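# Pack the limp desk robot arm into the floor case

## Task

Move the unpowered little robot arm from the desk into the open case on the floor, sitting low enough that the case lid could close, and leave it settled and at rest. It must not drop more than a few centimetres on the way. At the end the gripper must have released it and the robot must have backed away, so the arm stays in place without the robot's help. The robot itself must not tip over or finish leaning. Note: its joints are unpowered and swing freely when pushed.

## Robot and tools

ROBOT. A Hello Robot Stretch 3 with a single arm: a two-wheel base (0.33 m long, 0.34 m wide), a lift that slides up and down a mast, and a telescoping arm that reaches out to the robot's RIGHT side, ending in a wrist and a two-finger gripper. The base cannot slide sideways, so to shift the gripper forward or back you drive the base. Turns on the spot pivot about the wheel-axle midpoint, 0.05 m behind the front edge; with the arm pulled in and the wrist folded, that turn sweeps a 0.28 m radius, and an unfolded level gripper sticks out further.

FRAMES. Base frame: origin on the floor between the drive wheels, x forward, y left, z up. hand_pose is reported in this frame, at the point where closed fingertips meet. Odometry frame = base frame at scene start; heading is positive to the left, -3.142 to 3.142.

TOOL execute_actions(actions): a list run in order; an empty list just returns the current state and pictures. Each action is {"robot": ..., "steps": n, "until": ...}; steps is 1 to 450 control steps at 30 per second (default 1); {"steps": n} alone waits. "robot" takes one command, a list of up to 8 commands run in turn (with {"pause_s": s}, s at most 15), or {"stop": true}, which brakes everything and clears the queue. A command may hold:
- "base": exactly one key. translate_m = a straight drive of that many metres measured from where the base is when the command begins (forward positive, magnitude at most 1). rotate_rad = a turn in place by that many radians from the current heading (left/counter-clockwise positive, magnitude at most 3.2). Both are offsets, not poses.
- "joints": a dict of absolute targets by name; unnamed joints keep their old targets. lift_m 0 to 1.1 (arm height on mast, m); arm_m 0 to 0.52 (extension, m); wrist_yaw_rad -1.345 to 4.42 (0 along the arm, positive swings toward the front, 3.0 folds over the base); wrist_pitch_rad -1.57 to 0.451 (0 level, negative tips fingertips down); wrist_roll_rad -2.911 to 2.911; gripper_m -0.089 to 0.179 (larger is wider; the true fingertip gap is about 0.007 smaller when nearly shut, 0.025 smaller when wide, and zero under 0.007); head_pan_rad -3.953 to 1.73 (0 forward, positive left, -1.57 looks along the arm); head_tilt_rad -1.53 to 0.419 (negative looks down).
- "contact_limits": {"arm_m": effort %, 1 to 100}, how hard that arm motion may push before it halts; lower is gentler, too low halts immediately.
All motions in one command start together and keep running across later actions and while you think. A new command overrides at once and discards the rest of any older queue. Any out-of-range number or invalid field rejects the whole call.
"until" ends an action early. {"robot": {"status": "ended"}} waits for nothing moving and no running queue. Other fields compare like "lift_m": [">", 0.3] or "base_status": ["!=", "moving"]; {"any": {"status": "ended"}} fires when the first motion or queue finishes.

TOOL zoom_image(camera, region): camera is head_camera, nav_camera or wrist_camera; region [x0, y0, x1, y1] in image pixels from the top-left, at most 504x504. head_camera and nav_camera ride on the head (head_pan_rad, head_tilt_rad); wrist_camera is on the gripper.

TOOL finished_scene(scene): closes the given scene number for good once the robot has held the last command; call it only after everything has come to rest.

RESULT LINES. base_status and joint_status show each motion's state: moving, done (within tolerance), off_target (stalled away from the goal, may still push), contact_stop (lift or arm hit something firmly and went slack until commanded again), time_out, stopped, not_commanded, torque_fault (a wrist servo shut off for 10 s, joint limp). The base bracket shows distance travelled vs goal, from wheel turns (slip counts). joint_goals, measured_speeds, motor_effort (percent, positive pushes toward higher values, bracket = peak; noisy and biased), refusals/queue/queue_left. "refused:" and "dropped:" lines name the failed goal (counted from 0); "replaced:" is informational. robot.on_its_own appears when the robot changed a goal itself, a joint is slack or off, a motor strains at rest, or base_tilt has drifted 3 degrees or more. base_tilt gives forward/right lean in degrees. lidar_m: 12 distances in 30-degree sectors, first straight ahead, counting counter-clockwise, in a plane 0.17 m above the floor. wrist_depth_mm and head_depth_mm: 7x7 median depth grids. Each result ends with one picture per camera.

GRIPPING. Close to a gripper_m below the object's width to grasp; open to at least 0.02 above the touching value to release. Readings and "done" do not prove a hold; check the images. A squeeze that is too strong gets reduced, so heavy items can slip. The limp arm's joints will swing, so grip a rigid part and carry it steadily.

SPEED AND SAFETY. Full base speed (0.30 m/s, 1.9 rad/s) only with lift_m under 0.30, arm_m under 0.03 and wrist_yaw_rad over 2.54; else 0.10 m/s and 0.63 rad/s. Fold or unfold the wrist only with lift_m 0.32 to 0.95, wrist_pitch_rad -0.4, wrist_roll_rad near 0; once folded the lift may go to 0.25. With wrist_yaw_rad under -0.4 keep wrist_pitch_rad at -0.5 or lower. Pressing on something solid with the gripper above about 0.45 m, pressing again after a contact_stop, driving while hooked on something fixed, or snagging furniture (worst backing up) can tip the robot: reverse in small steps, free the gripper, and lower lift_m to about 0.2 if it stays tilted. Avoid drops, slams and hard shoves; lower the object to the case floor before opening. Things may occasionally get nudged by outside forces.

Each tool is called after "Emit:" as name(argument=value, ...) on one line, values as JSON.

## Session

Emit:
execute_actions(actions=[])

Scene clock: 0.00 s.
robot.base_odometry: x=+0.000 y=+0.000 heading=+0.000 (m, m, rad; robot's odometry frame)
robot.turned_by_wheels: +0.000 (rad since the last result)
robot.turned_by_imu: +0.000 (rad since the last result)
robot.base_tilt: forward=+0.0 right=+2.0 (deg)
robot.lidar_m: 2.21 2.15 1.96 1.83 1.85 1.08 2.20 2.23 2.07 1.92 1.96 2.49
robot.head_depth_mm: 2096 2574 2594 2604 2616 2630 2207 / 2104 2581 2610 2578 2549 2608 2236 / 2073 2530 2577 2573 2557 2520 2347 / 2069 2505 2521 2521 2506 2540 2349 / 2062 2509 2514 2498 2510 2492 2372 / 2051 2445 2507 2473 2490 2486 2386 / 2034 2481 2456 2475 2471 2002 2217
robot.base_status: not_commanded
robot.joint_positions: lift_m=+0.567 arm_m=-0.001 wrist_yaw_rad=+3.144 wrist_pitch_rad=-0.400 wrist_roll_rad=-0.002 gripper_m=+0.037 head_pan_rad=+0.017 head_tilt_rad=+0.001
robot.joint_goals: lift_m=+0.567 arm_m=-0.001 wrist_yaw_rad=+3.144 wrist_pitch_rad=-0.400 wrist_roll_rad=-0.002 gripper_m=+0.037 head_pan_rad=+0.017 head_tilt_rad=+0.001
robot.joint_status: lift_m=not_commanded arm_m=not_commanded wrist_yaw_rad=not_commanded wrist_pitch_rad=not_commanded wrist_roll_rad=not_commanded gripper_m=not_commanded head_pan_rad=not_commanded head_tilt_rad=not_commanded
robot.measured_speeds: translate_m=+0.000 rotate_rad=+0.000 lift_m=+0.000 arm_m=+0.000 wrist_yaw_rad=+0.000 wrist_pitch_rad=+0.000 wrist_roll_rad=+0.000 head_pan_rad=+0.000 head_tilt_rad=+0.000
robot: refusals=0 queue=idle queue_left=0
robot.motor_effort: left_wheel=+0 right_wheel=-1 lift_m=+38 arm_m=-1 wrist_yaw_rad=+1 wrist_pitch_rad=+6 wrist_roll_rad=+0 gripper_m=-1 head_pan_rad=+1 head_tilt_rad=+2 (%)
robot.hand_pose: x=-0.0218 y=+0.0823 z=+0.5835 quat_wxyz=(+0.140, +0.692, +0.142, +0.694) (m; robot's base frame)
robot.wrist_depth_mm: - - - - - - - / - - - - - - - / - - - - - - - / - - - - - - - / - - - - - - - / 926 920 - 903 932 874 864 / 777 767 756 786 734 754 755
pictures: head_camera (sideways: a quarter turn clockwise sets it upright), nav_camera (sideways: a quarter turn counterclockwise sets it upright), wrist_camera
camera_calibration (this result's frames):
head_camera: T_world_to_cam=[[0.0111606, 0.0289767, -0.999518, 1.31601], [-0.00415149, 0.999573, 0.0289319, -0.0384871], [0.999929, 0.00382659, 0.0112762, -0.063133], [0, 0, 0, 1]] pos_world=[0.0482813, 0.00057874, 1.3172]
nav_camera: T_world_to_cam=[[-0.0337385, 0.0347524, 0.998826, -1.26798], [-0.0129133, -0.999327, 0.0343336, 0.00807105], [0.999347, -0.0117397, 0.0341645, -0.091547], [0, 0, 0, 1]] pos_world=[0.0488119, 0.0510561, 1.26934]
wrist_camera: T_world_to_cam=[[0.999305, -0.0212314, -0.030624, 0.037409], [-0.0372026, -0.521309, -0.852556, 0.577751], [0.00213644, 0.853104, -0.521737, 0.396728], [0, 0, 0, 1]] pos_world=[-0.0167367, -0.0364689, 0.700699]
Images, in order (width x height): head_camera 896x504, nav_camera 672x504, wrist_camera 644x364.

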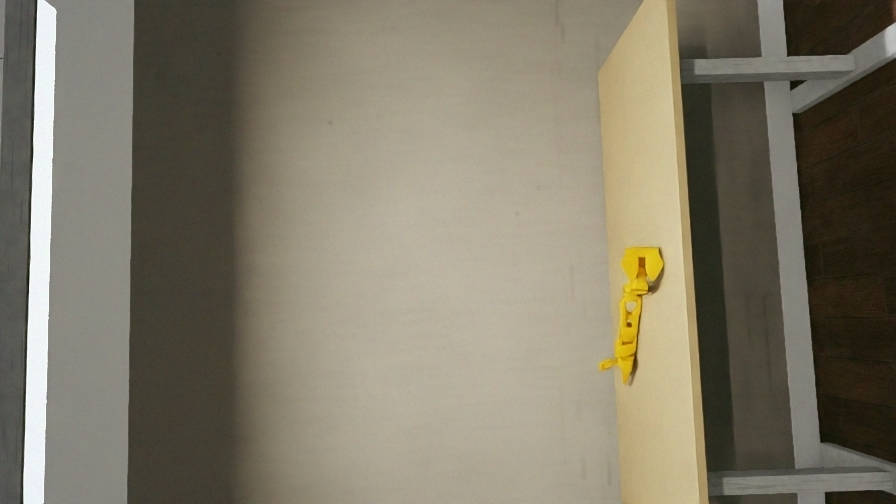

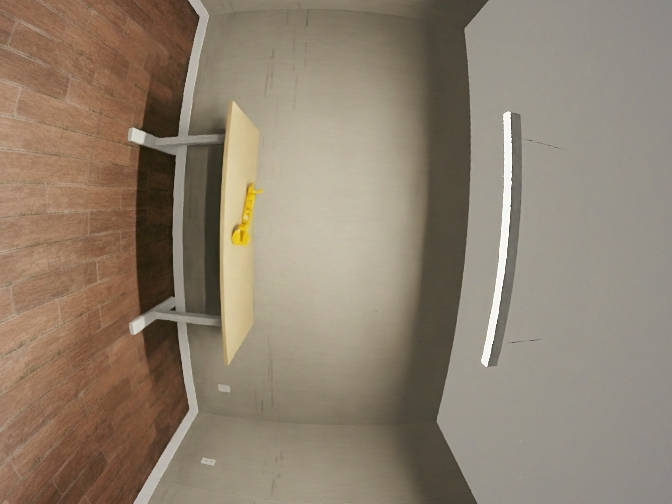

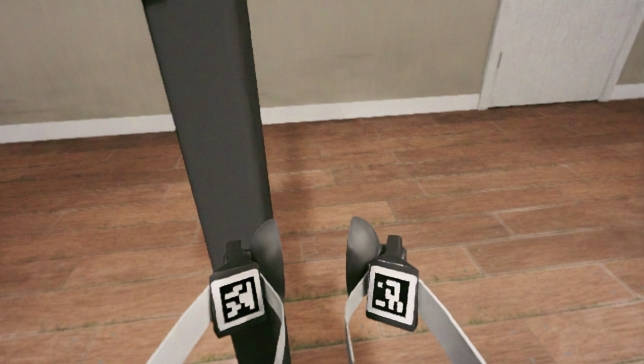

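Emit:
execute_actions(actions=[{"robot":{"joints":{"head_pan_rad":1.7,"head_tilt_rad":-0.7}},"steps":200,"until":{"robot":{"status":"ended"}}}])

Scene clock: 21.63 s.
robot.base_odometry: x=+0.000 y=+0.000 heading=+0.000 (m, m, rad; robot's odometry frame)
robot.turned_by_wheels: +0.000 (rad since the last result)
robot.turned_by_imu: -0.001 (rad since the last result)
robot.base_tilt: forward=-0.1 right=+2.0 (deg)
robot.lidar_m: 2.21 2.14 1.96 1.82 1.85 1.09 2.20 2.23 2.06 1.93 1.95 2.49
robot.head_depth_mm: 1612 1795 2054 1968 1612 1384 1199 / 1612 1791 2059 1982 1626 1383 1205 / 1606 1791 2026 1973 1625 1383 1200 / 1591 1791 2023 1982 1632 1392 1205 / 1613 1793 2022 1997 1636 1388 1223 / 1593 1796 2023 1997 1673 1424 - / 1589 1783 1997 2070 - - -
robot.base_status: not_commanded
robot.joint_positions: lift_m=+0.567 arm_m=-0.001 wrist_yaw_rad=+3.144 wrist_pitch_rad=-0.400 wrist_roll_rad=-0.002 gripper_m=+0.037 head_pan_rad=+1.693 head_tilt_rad=-0.691
robot.joint_goals: lift_m=+0.567 arm_m=-0.001 wrist_yaw_rad=+3.144 wrist_pitch_rad=-0.400 wrist_roll_rad=-0.002 gripper_m=+0.037 head_pan_rad=+1.700 head_tilt_rad=-0.700
robot.joint_status: lift_m=not_commanded arm_m=not_commanded wrist_yaw_rad=not_commanded wrist_pitch_rad=not_commanded wrist_roll_rad=not_commanded gripper_m=not_commanded head_pan_rad=done head_tilt_rad=done
robot.measured_speeds: translate_m=+0.000 rotate_rad=+0.000 lift_m=+0.000 arm_m=+0.000 wrist_yaw_rad=+0.000 wrist_pitch_rad=+0.000 wrist_roll_rad=+0.000 head_pan_rad=+0.000 head_tilt_rad=+0.000
robot: refusals=0 queue=done queue_left=0
robot.motor_effort: left_wheel=+1(1) right_wheel=-1(0) lift_m=+38(38) arm_m=-1(1) wrist_yaw_rad=+0(1) wrist_pitch_rad=+6(6) wrist_roll_rad=+0(0) gripper_m=+0(0) head_pan_rad=+3(32) head_tilt_rad=-5(41) (%)
robot.hand_pose: x=-0.0218 y=+0.0823 z=+0.5835 quat_wxyz=(+0.140, +0.692, +0.142, +0.694) (m; robot's base frame)
robot.wrist_depth_mm: - - - - - - - / - - - - - - - / - - - - - - - / - - - - - - - / - - - - - - - / 942 932 - 900 916 889 895 / 795 794 754 763 742 772 762
pictures: head_camera (sideways: a quarter turn clockwise sets it upright), nav_camera (sideways: a quarter turn counterclockwise sets it upright), wrist_camera
camera_calibration (this result's frames):
head_camera: T_world_to_cam=[[0.0479306, -0.627611, -0.77705, 1.02532], [-0.995515, -0.0935435, 0.0141474, -0.0131718], [-0.0815671, 0.772887, -0.62928, 0.777107], [0, 0, 0, 1]] pos_world=[0.00112933, 0.0416549, 1.28593]
nav_camera: T_world_to_cam=[[-0.109488, 0.602944, 0.790235, -0.995113], [0.991671, 0.120509, 0.0454504, -0.0124924], [-0.067826, 0.788629, -0.611117, 0.754777], [0, 0, 0, 1]] pos_world=[-0.0453715, 0.0062639, 1.2482]
wrist_camera: T_world_to_cam=[[0.999305, -0.0212318, -0.0306241, 0.037409], [-0.0372029, -0.52131, -0.852556, 0.577751], [0.00213662, 0.853104, -0.521737, 0.396728], [0, 0, 0, 1]] pos_world=[-0.0167367, -0.0364689, 0.700699]
Images, in order (width x height): head_camera 896x504, nav_camera 672x504, wrist_camera 644x364.

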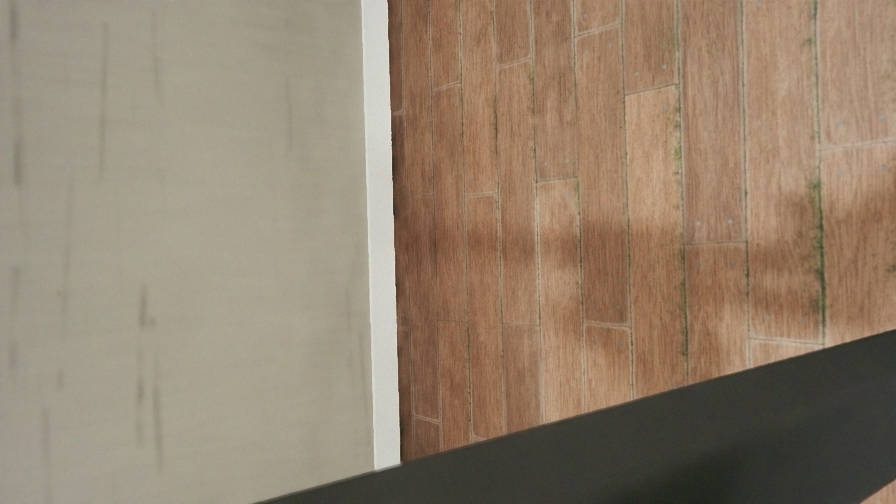

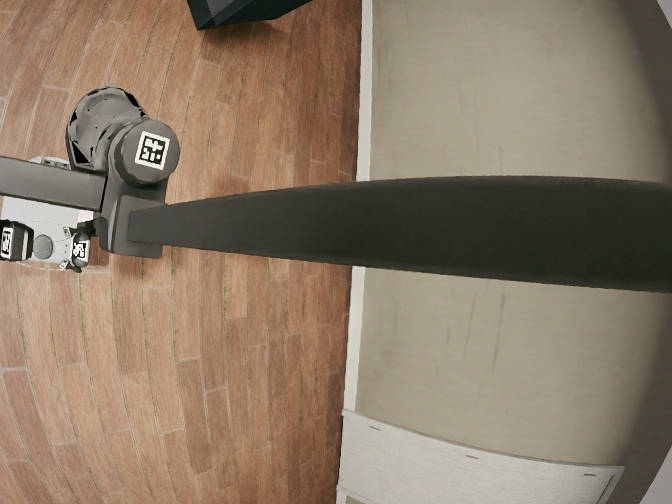

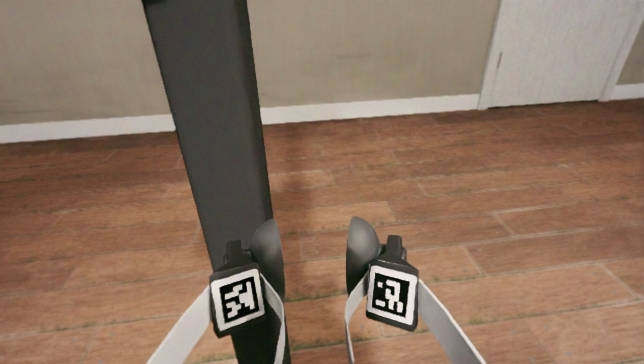

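Emit:
execute_actions(actions=[{"robot":{"joints":{"head_pan_rad":-3.7,"head_tilt_rad":-0.8,"lift_m":0.27}},"steps":300,"until":{"robot":{"status":"ended"}}}])

Scene clock: 27.70 s.
robot.base_odometry: x=+0.000 y=+0.000 heading=+0.000 (m, m, rad; robot's odometry frame)
robot.turned_by_wheels: +0.000 (rad since the last result)
robot.turned_by_imu: -0.002 (rad since the last result)
robot.base_tilt: forward=-0.1 right=+2.0 (deg)
robot.lidar_m: 2.22 2.15 1.95 1.83 1.85 1.08 2.20 2.23 2.07 1.93 1.96 2.50
robot.head_depth_mm: 1938 2143 2151 1784 - - 1119 / 2145 2369 2142 1764 1509 1337 - / 2352 2537 2153 1794 1506 1316 1177 / 2544 2700 2174 1796 1518 1316 1202 / 2392 2600 1568 1626 1514 1315 1203 / 2228 2493 2189 1753 1522 1322 1172 / 2088 2350 2199 1753 1527 1323 1169
robot.base_status: not_commanded
robot.joint_positions: lift_m=+0.270 arm_m=-0.001 wrist_yaw_rad=+3.144 wrist_pitch_rad=-0.400 wrist_roll_rad=-0.002 gripper_m=+0.037 head_pan_rad=-3.693 head_tilt_rad=-0.790
robot.joint_goals: lift_m=+0.270 arm_m=-0.001 wrist_yaw_rad=+3.144 wrist_pitch_rad=-0.400 wrist_roll_rad=-0.002 gripper_m=+0.037 head_pan_rad=-3.700 head_tilt_rad=-0.800
robot.joint_status: lift_m=done arm_m=not_commanded wrist_yaw_rad=not_commanded wrist_pitch_rad=not_commanded wrist_roll_rad=not_commanded gripper_m=not_commanded head_pan_rad=done head_tilt_rad=done
robot.measured_speeds: translate_m=+0.000 rotate_rad=+0.000 lift_m=+0.000 arm_m=+0.000 wrist_yaw_rad=+0.000 wrist_pitch_rad=+0.000 wrist_roll_rad=+0.000 head_pan_rad=+0.000 head_tilt_rad=+0.000
robot: refusals=0 queue=done queue_left=0
robot.motor_effort: left_wheel=+1(1) right_wheel=-1(1) lift_m=+27(38) arm_m=-1(1) wrist_yaw_rad=+1(1) wrist_pitch_rad=+6(6) wrist_roll_rad=+0(0) gripper_m=+0(0) head_pan_rad=-2(28) head_tilt_rad=-5(16) (%)
robot.hand_pose: x=-0.0218 y=+0.0823 z=+0.2870 quat_wxyz=(+0.140, +0.692, +0.142, +0.694) (m; robot's base frame)
robot.wrist_depth_mm: - - - - - - - / - - - - - - - / - - - - - - - / 835 811 - 790 792 768 761 / 650 647 - 623 643 623 613 / 539 532 - 528 534 510 508 / 456 - - - 430 439 436
pictures: head_camera (sideways: a quarter turn clockwise sets it upright), nav_camera (sideways: a quarter turn counterclockwise sets it upright), wrist_camera
camera_calibration (this result's frames):
head_camera: T_world_to_cam=[[0.583434, -0.392457, -0.711043, 0.936024], [-0.548604, -0.836006, 0.0112816, -0.0121653], [-0.598864, 0.383499, -0.703058, 0.876228], [0, 0, 0, 1]] pos_world=[-0.0280415, 0.0211462, 1.28173]
nav_camera: T_world_to_cam=[[-0.603709, 0.329676, 0.725844, -0.908171], [0.520217, 0.85283, 0.0453303, -0.00945422], [-0.604077, 0.404963, -0.686365, 0.855929], [0, 0, 0, 1]] pos_world=[-0.0263061, -0.0391546, 1.2471]
wrist_camera: T_world_to_cam=[[0.999305, -0.0212366, -0.0306204, 0.0283275], [-0.0372026, -0.521446, -0.852473, 0.324936], [0.00213672, 0.85302, -0.521874, 0.24209], [0, 0, 0, 1]] pos_world=[-0.0167367, -0.0364697, 0.404207]
Images, in order (width x height): head_camera 896x504, nav_camera 672x504, wrist_camera 644x364.

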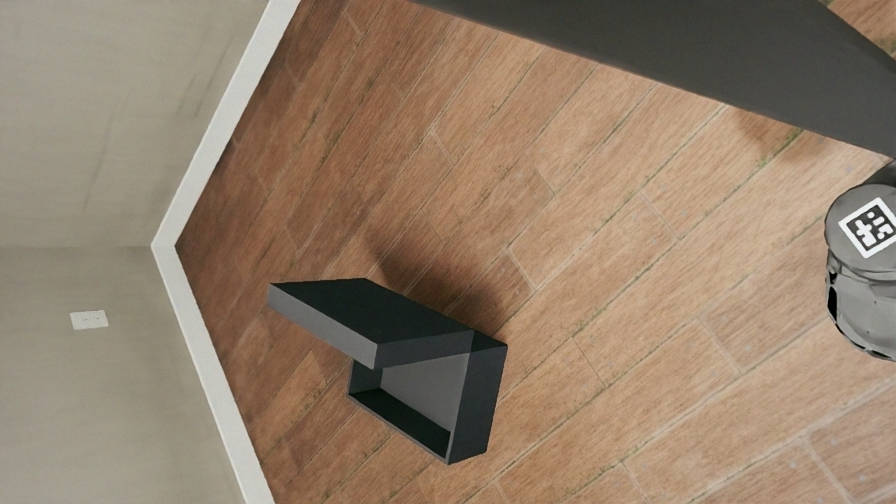

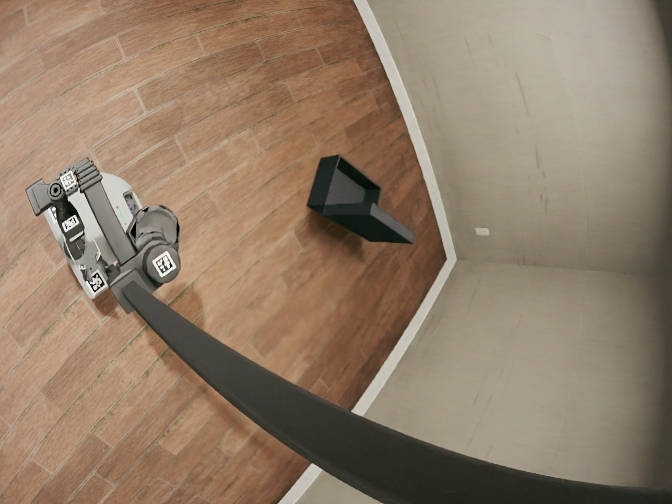

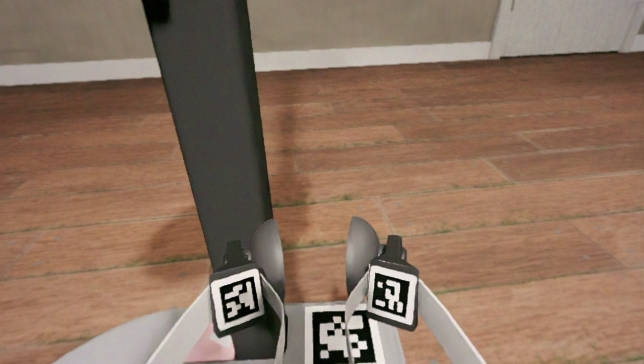

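Emit:
execute_actions(actions=[{"robot":{"base":{"translate_m":0.9},"joints":{"head_pan_rad":0,"head_tilt_rad":-0.55}},"steps":300,"until":{"robot":{"status":"ended"}}}])

Scene clock: 39.87 s.
robot.base_odometry: x=+0.900 y=+0.000 heading=+0.000 (m, m, rad; robot's odometry frame)
robot.turned_by_wheels: +0.000 (rad since the last result)
robot.turned_by_imu: -0.006 (rad since the last result)
robot.base_tilt: forward=-0.1 right=+2.0 (deg)
robot.lidar_m: 1.66 1.32 2.04 1.91 1.95 2.04 1.94 2.92 1.97 1.83 1.86 1.36
robot.head_depth_mm: 1493 1635 1464 1143 1684 1508 1282 / 1466 1611 1476 1147 1868 1517 1280 / 1447 1587 1482 1152 1852 1515 1292 / 1433 1580 1491 1103 1877 1531 1285 / 1414 1545 1509 1089 1869 1531 1291 / 1395 1524 1518 1071 1900 1530 1294 / 1374 1503 1518 1080 1894 1543 1299
robot.base_status: done (translate_m +0.9000 of +0.9000)
robot.joint_positions: lift_m=+0.270 arm_m=-0.001 wrist_yaw_rad=+3.144 wrist_pitch_rad=-0.400 wrist_roll_rad=-0.002 gripper_m=+0.037 head_pan_rad=-0.007 head_tilt_rad=-0.556
robot.joint_goals: lift_m=+0.270 arm_m=-0.001 wrist_yaw_rad=+3.144 wrist_pitch_rad=-0.400 wrist_roll_rad=-0.002 gripper_m=+0.037 head_pan_rad=+0.000 head_tilt_rad=-0.550
robot.joint_status: lift_m=done arm_m=not_commanded wrist_yaw_rad=not_commanded wrist_pitch_rad=not_commanded wrist_roll_rad=not_commanded gripper_m=not_commanded head_pan_rad=done head_tilt_rad=done
robot.measured_speeds: translate_m=+0.000 rotate_rad=+0.000 lift_m=+0.000 arm_m=+0.000 wrist_yaw_rad=+0.000 wrist_pitch_rad=+0.000 wrist_roll_rad=+0.000 head_pan_rad=+0.000 head_tilt_rad=+0.000
robot: refusals=0 queue=done queue_left=0
robot.motor_effort: left_wheel=+1(9) right_wheel=-1(4) lift_m=+28(28) arm_m=-1(2) wrist_yaw_rad=+1(0) wrist_pitch_rad=+6(6) wrist_roll_rad=+0(0) gripper_m=+0(0) head_pan_rad=+3(32) head_tilt_rad=+2(23) (%)
robot.hand_pose: x=-0.0218 y=+0.0823 z=+0.2870 quat_wxyz=(+0.140, +0.692, +0.142, +0.694) (m; robot's base frame)
robot.wrist_depth_mm: - - - - - - - / - - - - - - - / - - - - - - - / 827 812 - 793 778 782 763 / 648 650 - 636 631 615 618 / 529 534 - 533 535 514 507 / 451 - - - 429 437 436
pictures: head_camera (sideways: a quarter turn clockwise sets it upright), nav_camera (sideways: a quarter turn counterclockwise sets it upright), wrist_camera
camera_calibration (this result's frames):
head_camera: T_world_to_cam=[[-0.51795, 0.0324669, -0.854795, 1.13013], [0.0332082, 0.999289, 0.0178331, -0.0242482], [0.854766, -0.0191495, -0.51866, 0.627482], [0, 0, 0, 1]] pos_world=[0.0498062, -0.000444915, 1.29191]
nav_camera: T_world_to_cam=[[0.499788, 0.0317654, 0.865565, -1.09705], [-0.0142641, -0.99889, 0.0448945, -0.0056404], [0.86603, -0.0347843, -0.49878, 0.602929], [0, 0, 0, 1]] pos_world=[0.0260565, 0.0501864, 1.25055]
wrist_camera: T_world_to_cam=[[0.999305, -0.0212367, -0.0306201, 0.028327], [-0.0372025, -0.521451, -0.85247, 0.324922], [0.00213675, 0.853017, -0.521879, 0.242084], [0, 0, 0, 1]] pos_world=[-0.0167367, -0.0364698, 0.404192]
Images, in order (width x height): head_camera 896x504, nav_camera 672x504, wrist_camera 644x364.

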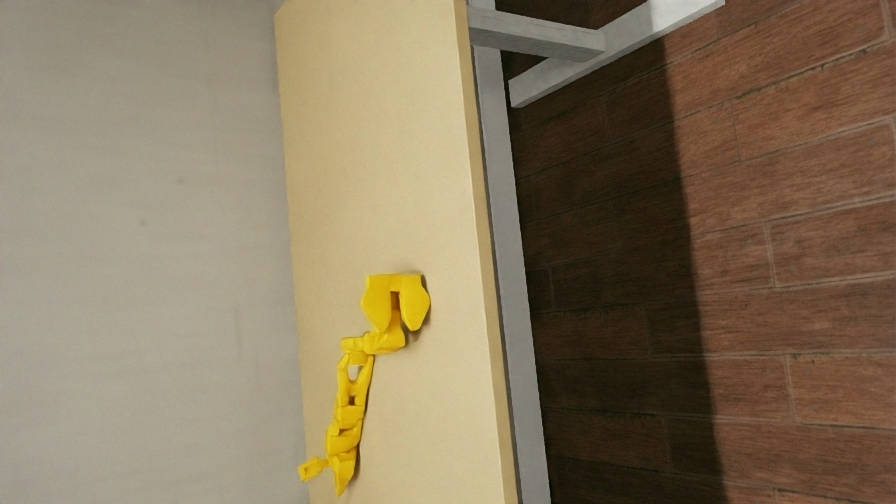

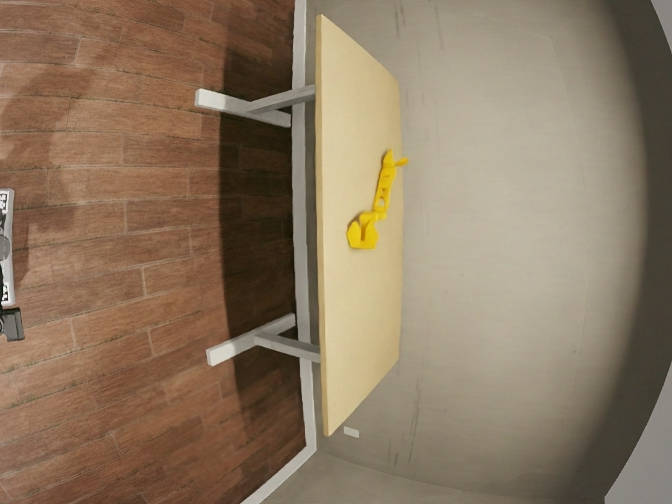

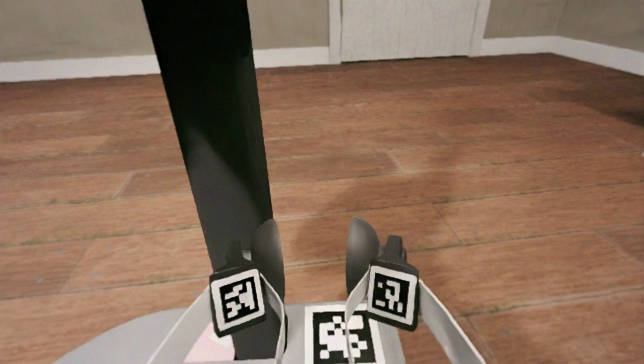

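Emit:
execute_actions(actions=[{"robot":[{"base":{"rotate_rad":0.122}},{"base":{"translate_m":0.55}},{"joints":{"lift_m":0.94}},{"joints":{"wrist_yaw_rad":0}},{"joints":{"wrist_pitch_rad":-1.57,"lift_m":1.0,"gripper_m":0.12},"base":{"translate_m":0.24}},{"base":{"rotate_rad":1.571},"joints":{"head_pan_rad":-1.57,"head_tilt_rad":-0.95}}],"steps":450,"until":{"robot":{"status":"ended"}}},{"steps":450,"until":{"robot":{"status":"ended"}}}])

Scene clock: 89.33 s.
robot.base_odometry: x=+1.684 y=+0.096 heading=+1.693 (m, m, rad; robot's odometry frame)
robot.turned_by_wheels: +1.693 (rad since the last result)
robot.turned_by_imu: +1.692 (rad since the last result)
robot.base_tilt: forward=+0.0 right=+2.0 (deg)
robot.lidar_m: 1.88 1.99 2.74 2.69 2.58 1.91 1.85 0.77 0.90 0.87 0.91 0.68
robot.head_depth_mm: 801 - - - - 538 494 / 808 - - - - - 488 / 814 - - - - - 489 / 814 903 788 663 602 529 490 / 813 904 789 673 604 549 490 / 810 905 790 685 606 543 491 / 807 904 717 688 606 543 492
robot.base_status: done (rotate_rad +1.5708 of +1.5710)
robot.joint_positions: lift_m=+1.000 arm_m=-0.001 wrist_yaw_rad=+0.002 wrist_pitch_rad=-1.562 wrist_roll_rad=-0.002 gripper_m=+0.120 head_pan_rad=-1.563 head_tilt_rad=-0.938
robot.joint_goals: lift_m=+1.000 arm_m=-0.001 wrist_yaw_rad=+0.000 wrist_pitch_rad=-1.570 wrist_roll_rad=-0.002 gripper_m=+0.120 head_pan_rad=-1.570 head_tilt_rad=-0.950
robot.joint_status: lift_m=done arm_m=not_commanded wrist_yaw_rad=done wrist_pitch_rad=done wrist_roll_rad=not_commanded gripper_m=done head_pan_rad=done head_tilt_rad=done
robot.measured_speeds: translate_m=+0.000 rotate_rad=+0.000 lift_m=+0.000 arm_m=+0.000 wrist_yaw_rad=+0.000 wrist_pitch_rad=+0.000 wrist_roll_rad=+0.000 head_pan_rad=+0.000 head_tilt_rad=+0.000
robot: refusals=0 queue=done queue_left=0
robot.motor_effort: left_wheel=-3(9) right_wheel=+2(5) lift_m=+47(50) arm_m=+0(1) wrist_yaw_rad=-2(2) wrist_pitch_rad=-3(5) wrist_roll_rad=+0(0) gripper_m=+0(81) head_pan_rad=-2(28) head_tilt_rad=-6(34) (%)
robot.hand_pose: x=-0.0217 y=-0.1223 z=+0.8819 quat_wxyz=(+0.503, +0.499, -0.501, -0.497) (m; robot's base frame)
robot.wrist_depth_mm: 299 298 300 236 233 305 307 / 302 304 305 268 260 311 313 / 311 312 311 313 317 318 320 / 316 317 317 321 321 324 323 / 324 324 326 327 327 331 332 / - - - - - - - / - - - - - - -
pictures: head_camera (sideways: a quarter turn clockwise sets it upright), nav_camera (sideways: a quarter turn counterclockwise sets it upright), wrist_camera
camera_calibration (this result's frames):
head_camera: T_world_to_cam=[[0.0225826, 0.799951, -0.59964, 0.794285], [0.999709, -0.0231228, 0.00680229, -0.0157768], [-0.00842388, -0.599619, -0.800241, 0.999003], [0, 0, 0, 1]] pos_world=[0.00625062, -0.0367325, 1.27584]
nav_camera: T_world_to_cam=[[0.0414142, -0.786202, 0.61658, -0.769728], [-0.998858, -0.0178551, 0.0443238, 0.00113113], [-0.0238383, -0.617712, -0.786043, 0.982018], [0, 0, 0, 1]] pos_world=[0.0564172, 0.00146256, 1.24646]
wrist_camera: T_world_to_cam=[[-0.999287, 0.0363776, 0.0101232, -0.0301501], [0.0374352, 0.98951, 0.139531, 0.0369627], [-0.00494124, 0.139811, -0.990166, 1.05272], [0, 0, 0, 1]] pos_world=[-0.0263106, -0.18266, 1.03752]
Images, in order (width x height): head_camera 896x504, nav_camera 672x504, wrist_camera 644x364.

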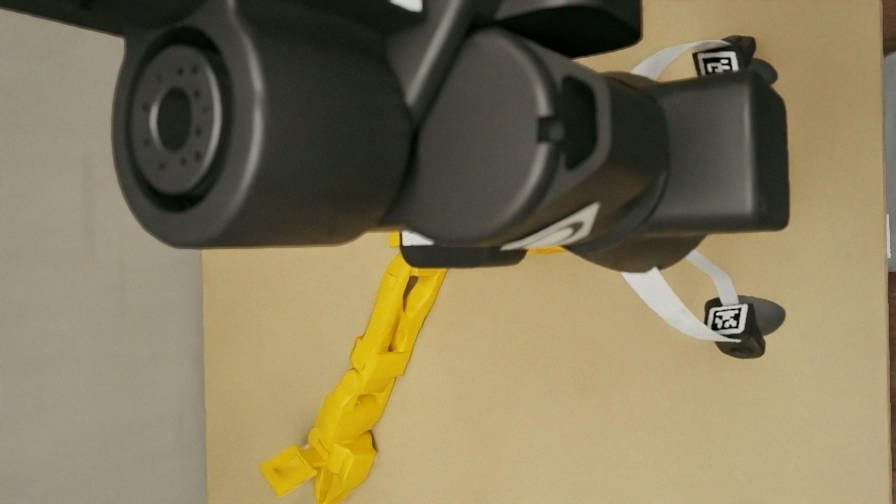

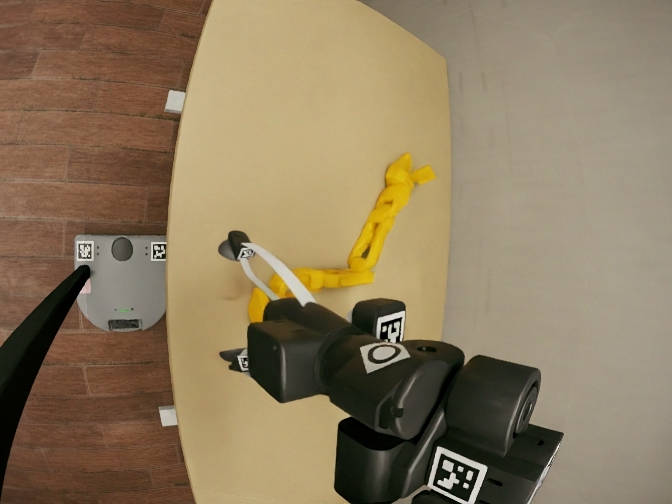

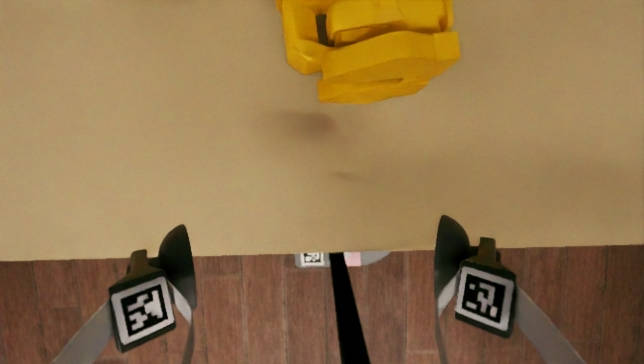

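Emit:
execute_actions(actions=[{"robot":{"base":{"translate_m":0.05},"joints":{"arm_m":0.24,"lift_m":1.08}},"steps":300,"until":{"robot":{"status":"ended"}}}])

Scene clock: 96.90 s.
robot.base_odometry: x=+1.678 y=+0.146 heading=+1.693 (m, m, rad; robot's odometry frame)
robot.turned_by_wheels: +0.000 (rad since the last result)
robot.turned_by_imu: -0.002 (rad since the last result)
robot.base_tilt: forward=-0.1 right=+2.0 (deg)
robot.lidar_m: 1.83 1.94 2.68 2.68 2.65 1.96 1.90 0.81 0.91 0.87 0.68 0.64
robot.head_depth_mm: 819 898 779 677 533 538 493 / 815 896 765 681 529 531 491 / - 901 782 646 573 540 492 / - 900 786 670 603 540 496 / 815 904 707 684 605 543 490 / 814 906 709 684 606 542 491 / 810 902 777 685 606 543 491
robot.base_status: done (translate_m +0.0500 of +0.0500)
robot.joint_positions: lift_m=+1.080 arm_m=+0.240 wrist_yaw_rad=+0.000 wrist_pitch_rad=-1.563 wrist_roll_rad=-0.002 gripper_m=+0.120 head_pan_rad=-1.563 head_tilt_rad=-0.938
robot.joint_goals: lift_m=+1.080 arm_m=+0.240 wrist_yaw_rad=+0.000 wrist_pitch_rad=-1.570 wrist_roll_rad=-0.002 gripper_m=+0.120 head_pan_rad=-1.570 head_tilt_rad=-0.950
robot.joint_status: lift_m=done arm_m=done wrist_yaw_rad=done wrist_pitch_rad=done wrist_roll_rad=not_commanded gripper_m=done head_pan_rad=done head_tilt_rad=done
robot.measured_speeds: translate_m=+0.000 rotate_rad=+0.000 lift_m=+0.000 arm_m=+0.000 wrist_yaw_rad=+0.000 wrist_pitch_rad=+0.000 wrist_roll_rad=+0.000 head_pan_rad=+0.000 head_tilt_rad=+0.000
robot: refusals=0 queue=done queue_left=0
robot.motor_effort: left_wheel=-3(5) right_wheel=+2(4) lift_m=+49(51) arm_m=+4(2) wrist_yaw_rad=+0(2) wrist_pitch_rad=-3(4) wrist_roll_rad=+0(0) gripper_m=+0(0) head_pan_rad=-2(2) head_tilt_rad=-6(6) (%)
robot.hand_pose: x=-0.0216 y=-0.3624 z=+0.9619 quat_wxyz=(+0.502, +0.499, -0.501, -0.498) (m; robot's base frame)
robot.wrist_depth_mm: 375 325 376 378 379 380 381 / 382 384 372 385 386 393 389 / 386 392 394 390 397 398 399 / 396 401 400 400 404 405 409 / 405 407 408 409 411 415 419 / 412 415 416 418 348 420 429 / 419 427 428 427 385 434 438
pictures: head_camera (sideways: a quarter turn clockwise sets it upright), nav_camera (sideways: a quarter turn counterclockwise sets it upright), wrist_camera
camera_calibration (this result's frames):
head_camera: T_world_to_cam=[[0.0227961, 0.800093, -0.599443, 0.794027], [0.999703, -0.0233927, 0.0067947, -0.0157668], [-0.00858618, -0.59942, -0.800389, 0.999196], [0, 0, 0, 1]] pos_world=[0.00624072, -0.0367262, 1.27583]
nav_camera: T_world_to_cam=[[0.0412045, -0.786365, 0.616387, -0.769475], [-0.998862, -0.0175981, 0.0443213, 0.00113442], [-0.0240055, -0.617512, -0.786195, 0.982217], [0, 0, 0, 1]] pos_world=[0.0564175, 0.00146271, 1.24646]
wrist_camera: T_world_to_cam=[[-0.999234, 0.0377859, 0.010159, -0.0217166], [0.0388392, 0.989325, 0.140455, 0.26248], [-0.00474331, 0.140742, -0.990035, 1.16573], [0, 0, 0, 1]] pos_world=[-0.026365, -0.422925, 1.11747]
Images, in order (width x height): head_camera 896x504, nav_camera 672x504, wrist_camera 644x364.

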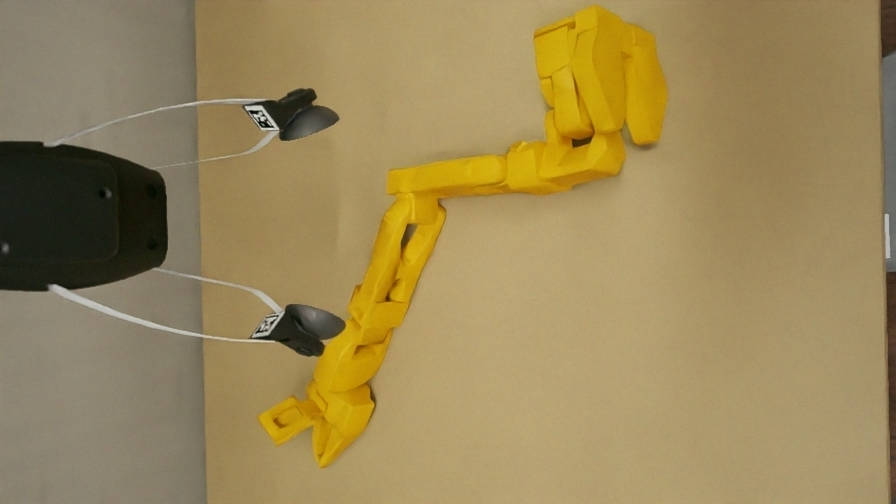

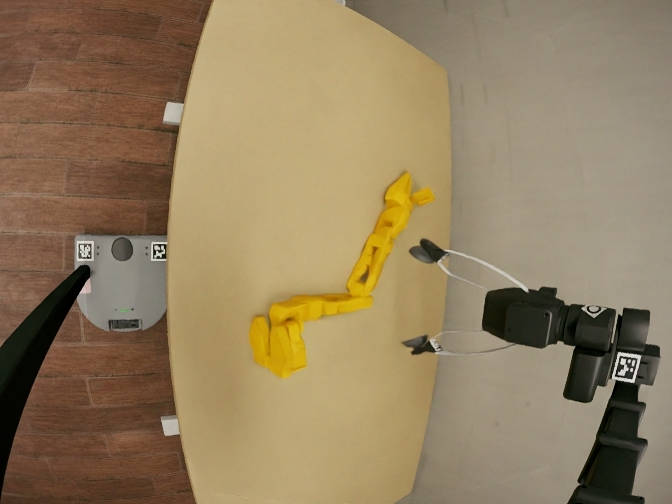

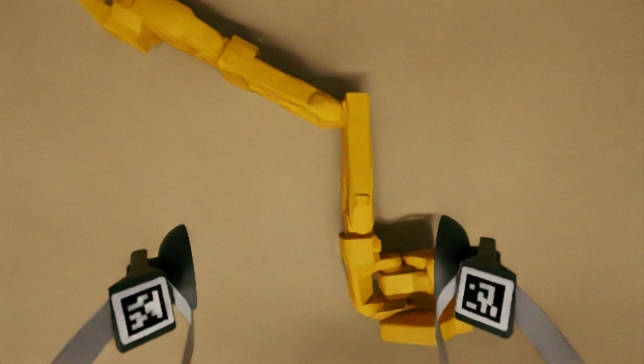

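Emit:
execute_actions(actions=[{"robot":[{"base":{"translate_m":-0.046},"joints":{"arm_m":0.211,"lift_m":0.95,"gripper_m":0.10}},{"joints":{"lift_m":0.875}}],"steps":300,"until":{"robot":{"status":"ended"}}}])

Scene clock: 122.37 s.
robot.base_odometry: x=+1.684 y=+0.100 heading=+1.693 (m, m, rad; robot's odometry frame)
robot.turned_by_wheels: +0.000 (rad since the last result)
robot.turned_by_imu: -0.001 (rad since the last result)
robot.base_tilt: forward=-0.1 right=+2.0 (deg)
robot.lidar_m: 1.88 1.98 2.74 2.69 2.59 1.92 1.85 0.77 0.90 0.87 0.91 0.68
robot.head_depth_mm: 803 - - 679 599 538 494 / 800 - 749 679 524 536 491 / 800 - - 669 537 531 493 / 814 902 795 651 585 541 489 / 812 907 788 674 605 540 491 / 810 906 788 685 607 542 491 / 809 903 726 685 606 542 492
robot.base_status: done (translate_m -0.0460 of -0.0460)
robot.joint_positions: lift_m=+0.875 arm_m=+0.211 wrist_yaw_rad=+0.000 wrist_pitch_rad=-1.564 wrist_roll_rad=-0.002 gripper_m=+0.100 head_pan_rad=-1.563 head_tilt_rad=-0.938
robot.joint_goals: lift_m=+0.875 arm_m=+0.211 wrist_yaw_rad=+0.000 wrist_pitch_rad=-1.570 wrist_roll_rad=-0.002 gripper_m=+0.100 head_pan_rad=-1.570 head_tilt_rad=-0.950
robot.joint_status: lift_m=done arm_m=done wrist_yaw_rad=done wrist_pitch_rad=done wrist_roll_rad=not_commanded gripper_m=done head_pan_rad=done head_tilt_rad=done
robot.measured_speeds: translate_m=+0.000 rotate_rad=+0.000 lift_m=+0.000 arm_m=+0.000 wrist_yaw_rad=+0.000 wrist_pitch_rad=+0.000 wrist_roll_rad=+0.000 head_pan_rad=+0.000 head_tilt_rad=+0.000
robot: refusals=0 queue=done queue_left=0
robot.motor_effort: left_wheel=-2(8) right_wheel=+1(2) lift_m=+28(48) arm_m=-6(3) wrist_yaw_rad=+0(0) wrist_pitch_rad=-3(3) wrist_roll_rad=+0(0) gripper_m=+0(72) head_pan_rad=-3(2) head_tilt_rad=-6(6) (%)
robot.hand_pose: x=-0.0216 y=-0.3340 z=+0.7577 quat_wxyz=(+0.502, +0.499, -0.501, -0.498) (m; robot's base frame)
robot.wrist_depth_mm: 180 180 135 130 183 184 185 / 184 185 185 129 187 188 189 / 187 188 189 125 190 191 193 / 191 192 193 123 195 196 198 / 194 196 198 123 199 200 202 / 199 200 201 123 203 204 206 / 204 206 206 128 206 159 210
pictures: head_camera (sideways: a quarter turn clockwise sets it upright), nav_camera (sideways: a quarter turn counterclockwise sets it upright), wrist_camera
camera_calibration (this result's frames):
head_camera: T_world_to_cam=[[0.0227963, 0.800093, -0.599443, 0.794027], [0.999703, -0.0233929, 0.0067947, -0.0157668], [-0.00858632, -0.59942, -0.800389, 0.999196], [0, 0, 0, 1]] pos_world=[0.00624071, -0.0367262, 1.27583]
nav_camera: T_world_to_cam=[[0.0412043, -0.786365, 0.616387, -0.769475], [-0.998862, -0.0175979, 0.0443213, 0.00113442], [-0.0240056, -0.617512, -0.786195, 0.982217], [0, 0, 0, 1]] pos_world=[0.0564175, 0.0014627, 1.24646]
wrist_camera: T_world_to_cam=[[-0.999234, 0.0377847, 0.0101635, -0.0207202], [0.0388392, 0.989308, 0.140572, 0.262931], [-0.00474336, 0.140859, -0.990018, 0.959512], [0, 0, 0, 1]] pos_world=[-0.026365, -0.394493, 0.913184]
Images, in order (width x height): head_camera 896x504, nav_camera 672x504, wrist_camera 644x364.

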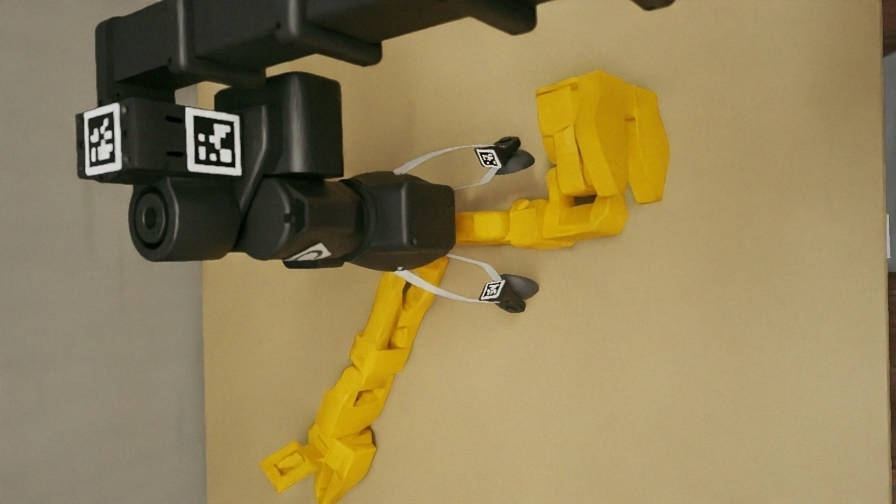

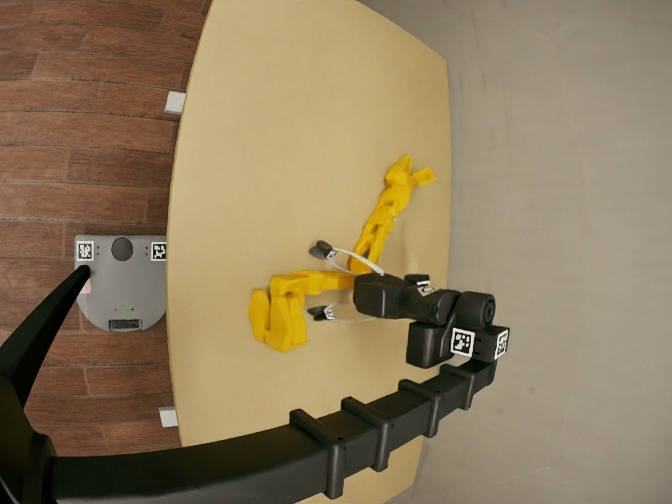

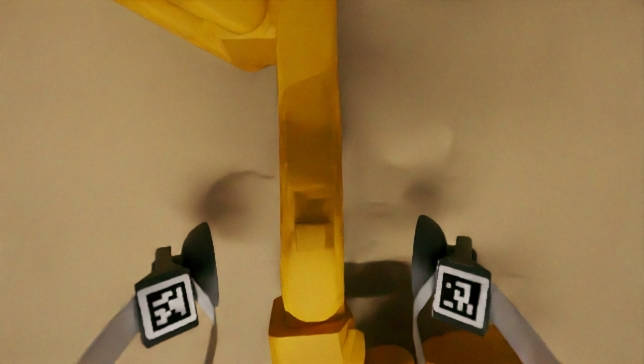

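Emit:
execute_actions(actions=[{"robot":[{"joints":{"arm_m":0.232}},{"joints":{"gripper_m":-0.03}},{"joints":{"arm_m":0.52},"contact_limits":{"arm_m":30}}],"steps":400,"until":{"robot":{"status":"ended"}}}])

Scene clock: 132.20 s.
robot.base_odometry: x=+1.684 y=+0.100 heading=+1.693 (m, m, rad; robot's odometry frame)
robot.turned_by_wheels: +0.000 (rad since the last result)
robot.turned_by_imu: -0.002 (rad since the last result)
robot.base_tilt: forward=-0.1 right=+2.0 (deg)
robot.lidar_m: 1.88 1.98 2.74 2.70 2.59 1.92 1.85 0.77 0.90 0.87 0.91 0.67
robot.head_depth_mm: 786 - - 664 601 538 494 / - 896 764 678 601 540 492 / 848 900 692 680 603 540 491 / - 879 737 681 603 540 489 / 811 887 788 683 605 541 490 / 810 885 789 684 604 542 491 / 806 865 792 687 608 544 492
robot.base_status: done (translate_m -0.0460 of -0.0460)
robot.joint_positions: lift_m=+0.875 arm_m=+0.519 wrist_yaw_rad=+0.003 wrist_pitch_rad=-1.575 wrist_roll_rad=-0.008 gripper_m=-0.029 head_pan_rad=-1.563 head_tilt_rad=-0.938
robot.joint_goals: lift_m=+0.875 arm_m=+0.520 wrist_yaw_rad=+0.000 wrist_pitch_rad=-1.570 wrist_roll_rad=-0.008 gripper_m=-0.030 head_pan_rad=-1.570 head_tilt_rad=-0.950
robot.joint_status: lift_m=done arm_m=done wrist_yaw_rad=done wrist_pitch_rad=done wrist_roll_rad=not_commanded gripper_m=done head_pan_rad=done head_tilt_rad=done
robot.measured_speeds: translate_m=+0.000 rotate_rad=+0.000 lift_m=+0.000 arm_m=+0.000 wrist_yaw_rad=+0.000 wrist_pitch_rad=+0.000 wrist_roll_rad=+0.000 head_pan_rad=+0.000 head_tilt_rad=+0.000
robot: refusals=0 queue=done queue_left=0
robot.motor_effort: left_wheel=-3(3) right_wheel=+2(2) lift_m=+30(30) arm_m=+4(6) wrist_yaw_rad=-3(3) wrist_pitch_rad=+2(4) wrist_roll_rad=+3(3) gripper_m=-19(94) head_pan_rad=-2(2) head_tilt_rad=-6(7) (%)
robot.contact_limits: arm_m 30 (drawing in: default 32, maximum 51; extending or still: default 41, maximum 68)
robot.hand_pose: x=-0.0217 y=-0.6388 z=+0.7578 quat_wxyz=(+0.502, +0.504, -0.496, -0.499) (m; robot's base frame)
robot.wrist_depth_mm: 126 123 178 179 182 182 182 / 127 123 128 130 185 185 187 / 185 186 187 129 189 191 192 / 190 190 191 127 195 195 196 / 195 195 196 125 198 199 200 / 199 200 200 124 203 204 206 / 203 204 207 130 209 209 210
pictures: head_camera (sideways: a quarter turn clockwise sets it upright), nav_camera (sideways: a quarter turn counterclockwise sets it upright), wrist_camera
camera_calibration (this result's frames):
head_camera: T_world_to_cam=[[0.0227962, 0.800102, -0.599431, 0.794011], [0.999703, -0.023393, 0.00679423, -0.0157662], [-0.00858641, -0.599408, -0.800398, 0.999208], [0, 0, 0, 1]] pos_world=[0.00624071, -0.0367258, 1.27583]
nav_camera: T_world_to_cam=[[0.0412044, -0.786374, 0.616375, -0.769459], [-0.998862, -0.0175985, 0.0443212, 0.00113462], [-0.0240057, -0.6175, -0.786204, 0.982229], [0, 0, 0, 1]] pos_world=[0.0564175, 0.00146353, 1.24646]
wrist_camera: T_world_to_cam=[[-0.999531, 0.0287564, 0.0105603, -0.0153424], [0.0300261, 0.987983, 0.151616, 0.555091], [-0.00607351, 0.151861, -0.988383, 1.0084], [0, 0, 0, 1]] pos_world=[-0.0258779, -0.701117, 0.912691]
Images, in order (width x height): head_camera 896x504, nav_camera 672x504, wrist_camera 644x364.

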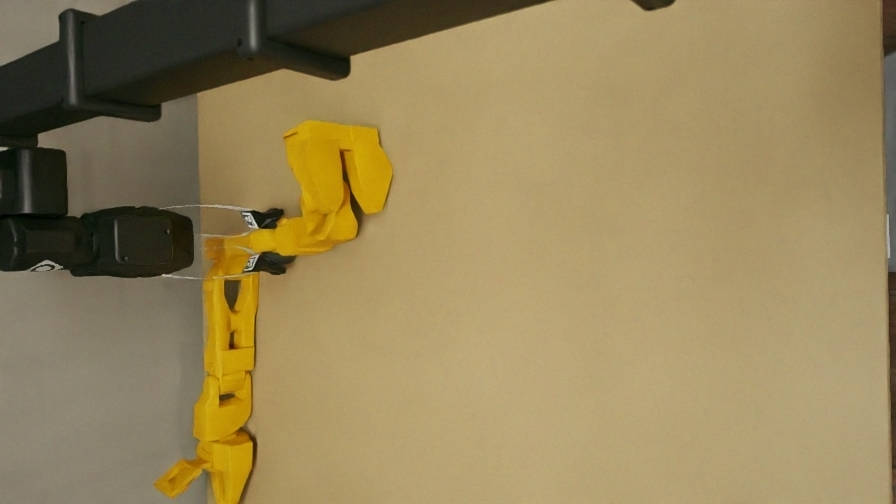

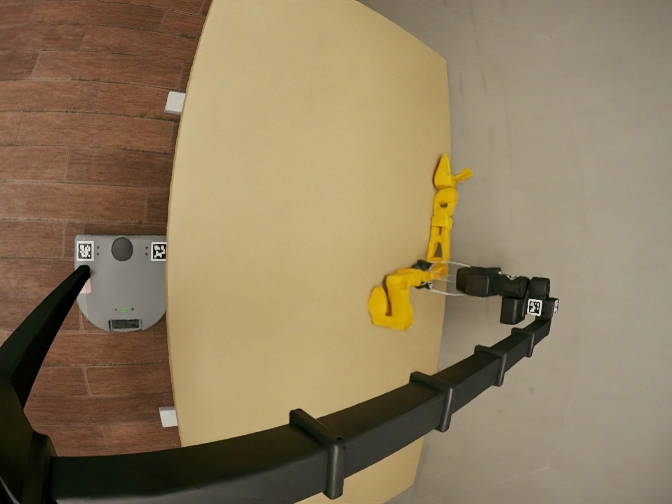

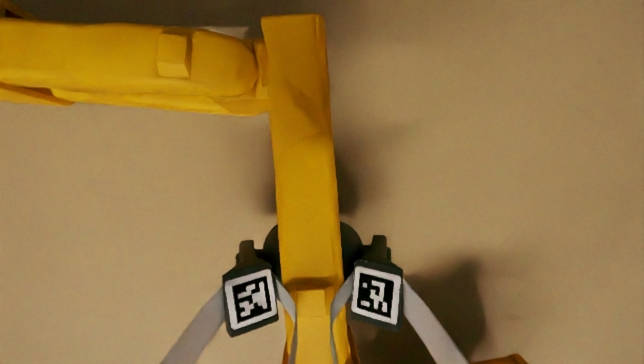

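Great: 90° already. Now roll.

Emit:
execute_actions(actions=[{"robot":[{"joints":{"wrist_roll_rad":0.4}},{"joints":{"wrist_roll_rad":0.8}}],"steps":300,"until":{"robot":{"status":"ended"}}}])

Scene clock: 136.83 s.
robot.base_odometry: x=+1.684 y=+0.100 heading=+1.693 (m, m, rad; robot's odometry frame)
robot.turned_by_wheels: +0.000 (rad since the last result)
robot.turned_by_imu: -0.001 (rad since the last result)
robot.base_tilt: forward=-0.1 right=+2.1 (deg)
robot.lidar_m: 1.88 1.98 2.74 2.69 2.59 1.92 1.86 0.78 0.90 0.87 0.91 0.68
robot.head_depth_mm: 787 - - 665 599 537 494 / - 895 781 681 600 538 491 / - 898 783 680 604 539 493 / - 838 682 682 603 540 489 / 813 881 769 684 603 541 489 / 811 883 789 686 605 542 491 / 808 903 792 686 606 544 491
robot.base_status: done (translate_m -0.0460 of -0.0460)
robot.joint_positions: lift_m=+0.875 arm_m=+0.519 wrist_yaw_rad=+0.006 wrist_pitch_rad=-1.570 wrist_roll_rad=+0.780 gripper_m=-0.029 head_pan_rad=-1.563 head_tilt_rad=-0.938
robot.joint_goals: lift_m=+0.875 arm_m=+0.520 wrist_yaw_rad=+0.000 wrist_pitch_rad=-1.570 wrist_roll_rad=+0.800 gripper_m=-0.030 head_pan_rad=-1.570 head_tilt_rad=-0.950
robot.joint_status: lift_m=done arm_m=done wrist_yaw_rad=done wrist_pitch_rad=done wrist_roll_rad=done gripper_m=done head_pan_rad=done head_tilt_rad=done
robot.measured_speeds: translate_m=+0.000 rotate_rad=+0.000 lift_m=+0.000 arm_m=+0.000 wrist_yaw_rad=+0.000 wrist_pitch_rad=+0.000 wrist_roll_rad=+0.000 head_pan_rad=+0.000 head_tilt_rad=+0.000
robot: refusals=0 queue=done queue_left=0
robot.motor_effort: left_wheel=+1(3) right_wheel=-1(2) lift_m=+30(31) arm_m=+3(5) wrist_yaw_rad=-6(9) wrist_pitch_rad=+0(2) wrist_roll_rad=+8(10) gripper_m=-20(20) head_pan_rad=-1(2) head_tilt_rad=-6(6) (%)
robot.contact_limits: arm_m 30 (drawing in: default 32, maximum 51; extending or still: default 41, maximum 68)
robot.hand_pose: x=-0.0218 y=-0.6400 z=+0.7577 quat_wxyz=(+0.275, +0.274, -0.652, -0.652) (m; robot's base frame)
robot.wrist_depth_mm: 179 179 178 179 180 180 181 / 181 124 128 129 184 184 185 / 131 136 187 130 188 188 189 / 192 191 192 127 193 193 193 / 195 195 196 125 197 198 198 / 200 200 200 125 202 203 203 / 205 206 207 127 209 209 208
pictures: head_camera (sideways: a quarter turn clockwise sets it upright), nav_camera (sideways: a quarter turn counterclockwise sets it upright), wrist_camera
camera_calibration (this result's frames):
head_camera: T_world_to_cam=[[0.0227961, 0.800102, -0.599431, 0.794011], [0.999703, -0.0233929, 0.00679423, -0.0157662], [-0.00858634, -0.599408, -0.800398, 0.999208], [0, 0, 0, 1]] pos_world=[0.00624071, -0.0367258, 1.27583]
nav_camera: T_world_to_cam=[[0.0412045, -0.786374, 0.616375, -0.769459], [-0.998862, -0.0175987, 0.0443212, 0.00113462], [-0.0240056, -0.6175, -0.786205, 0.982229], [0, 0, 0, 1]] pos_world=[0.0564175, 0.00146354, 1.24646]
wrist_camera: T_world_to_cam=[[-0.686567, 0.726999, 0.00990532, 0.438829], [0.720218, 0.678172, 0.146182, 0.377171], [0.0995564, 0.107498, -0.989208, 0.982982], [0, 0, 0, 1]] pos_world=[-0.068222, -0.680484, 0.912892]
Images, in order (width x height): head_camera 896x504, nav_camera 672x504, wrist_camera 644x364.

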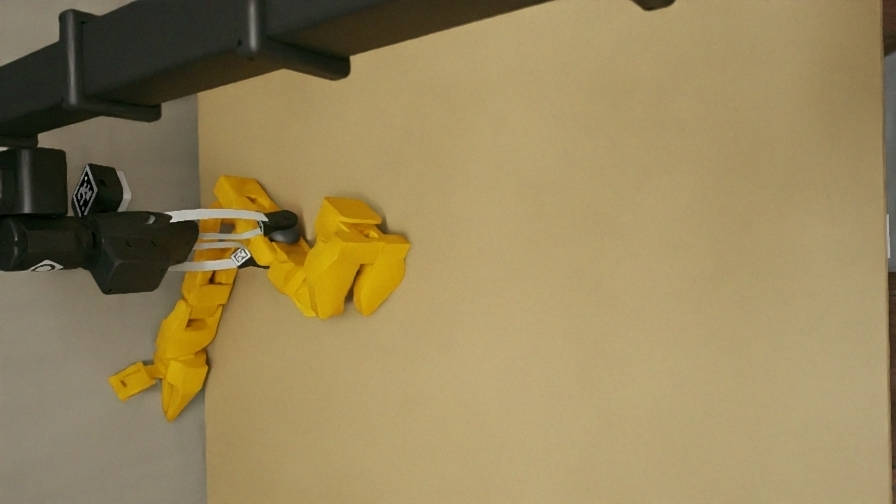

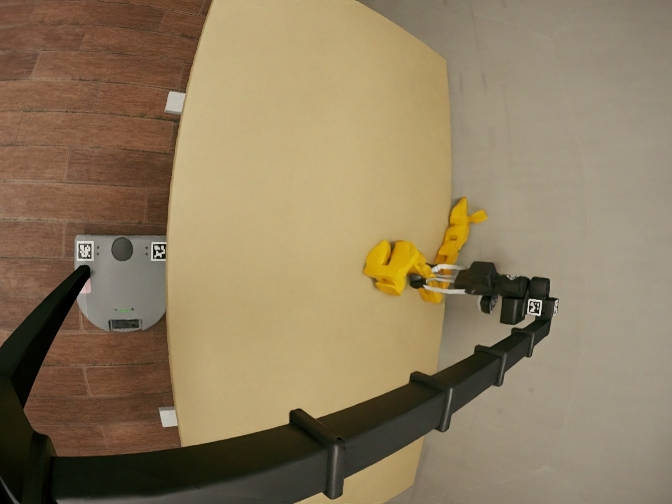

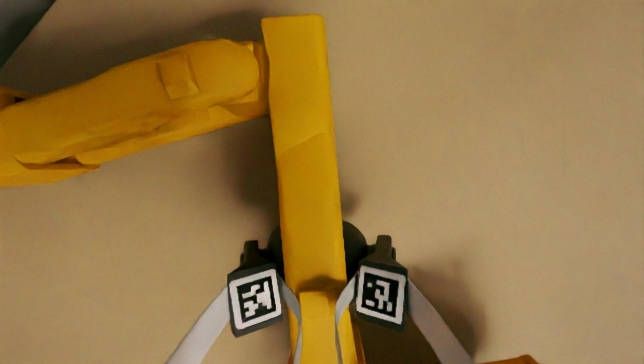

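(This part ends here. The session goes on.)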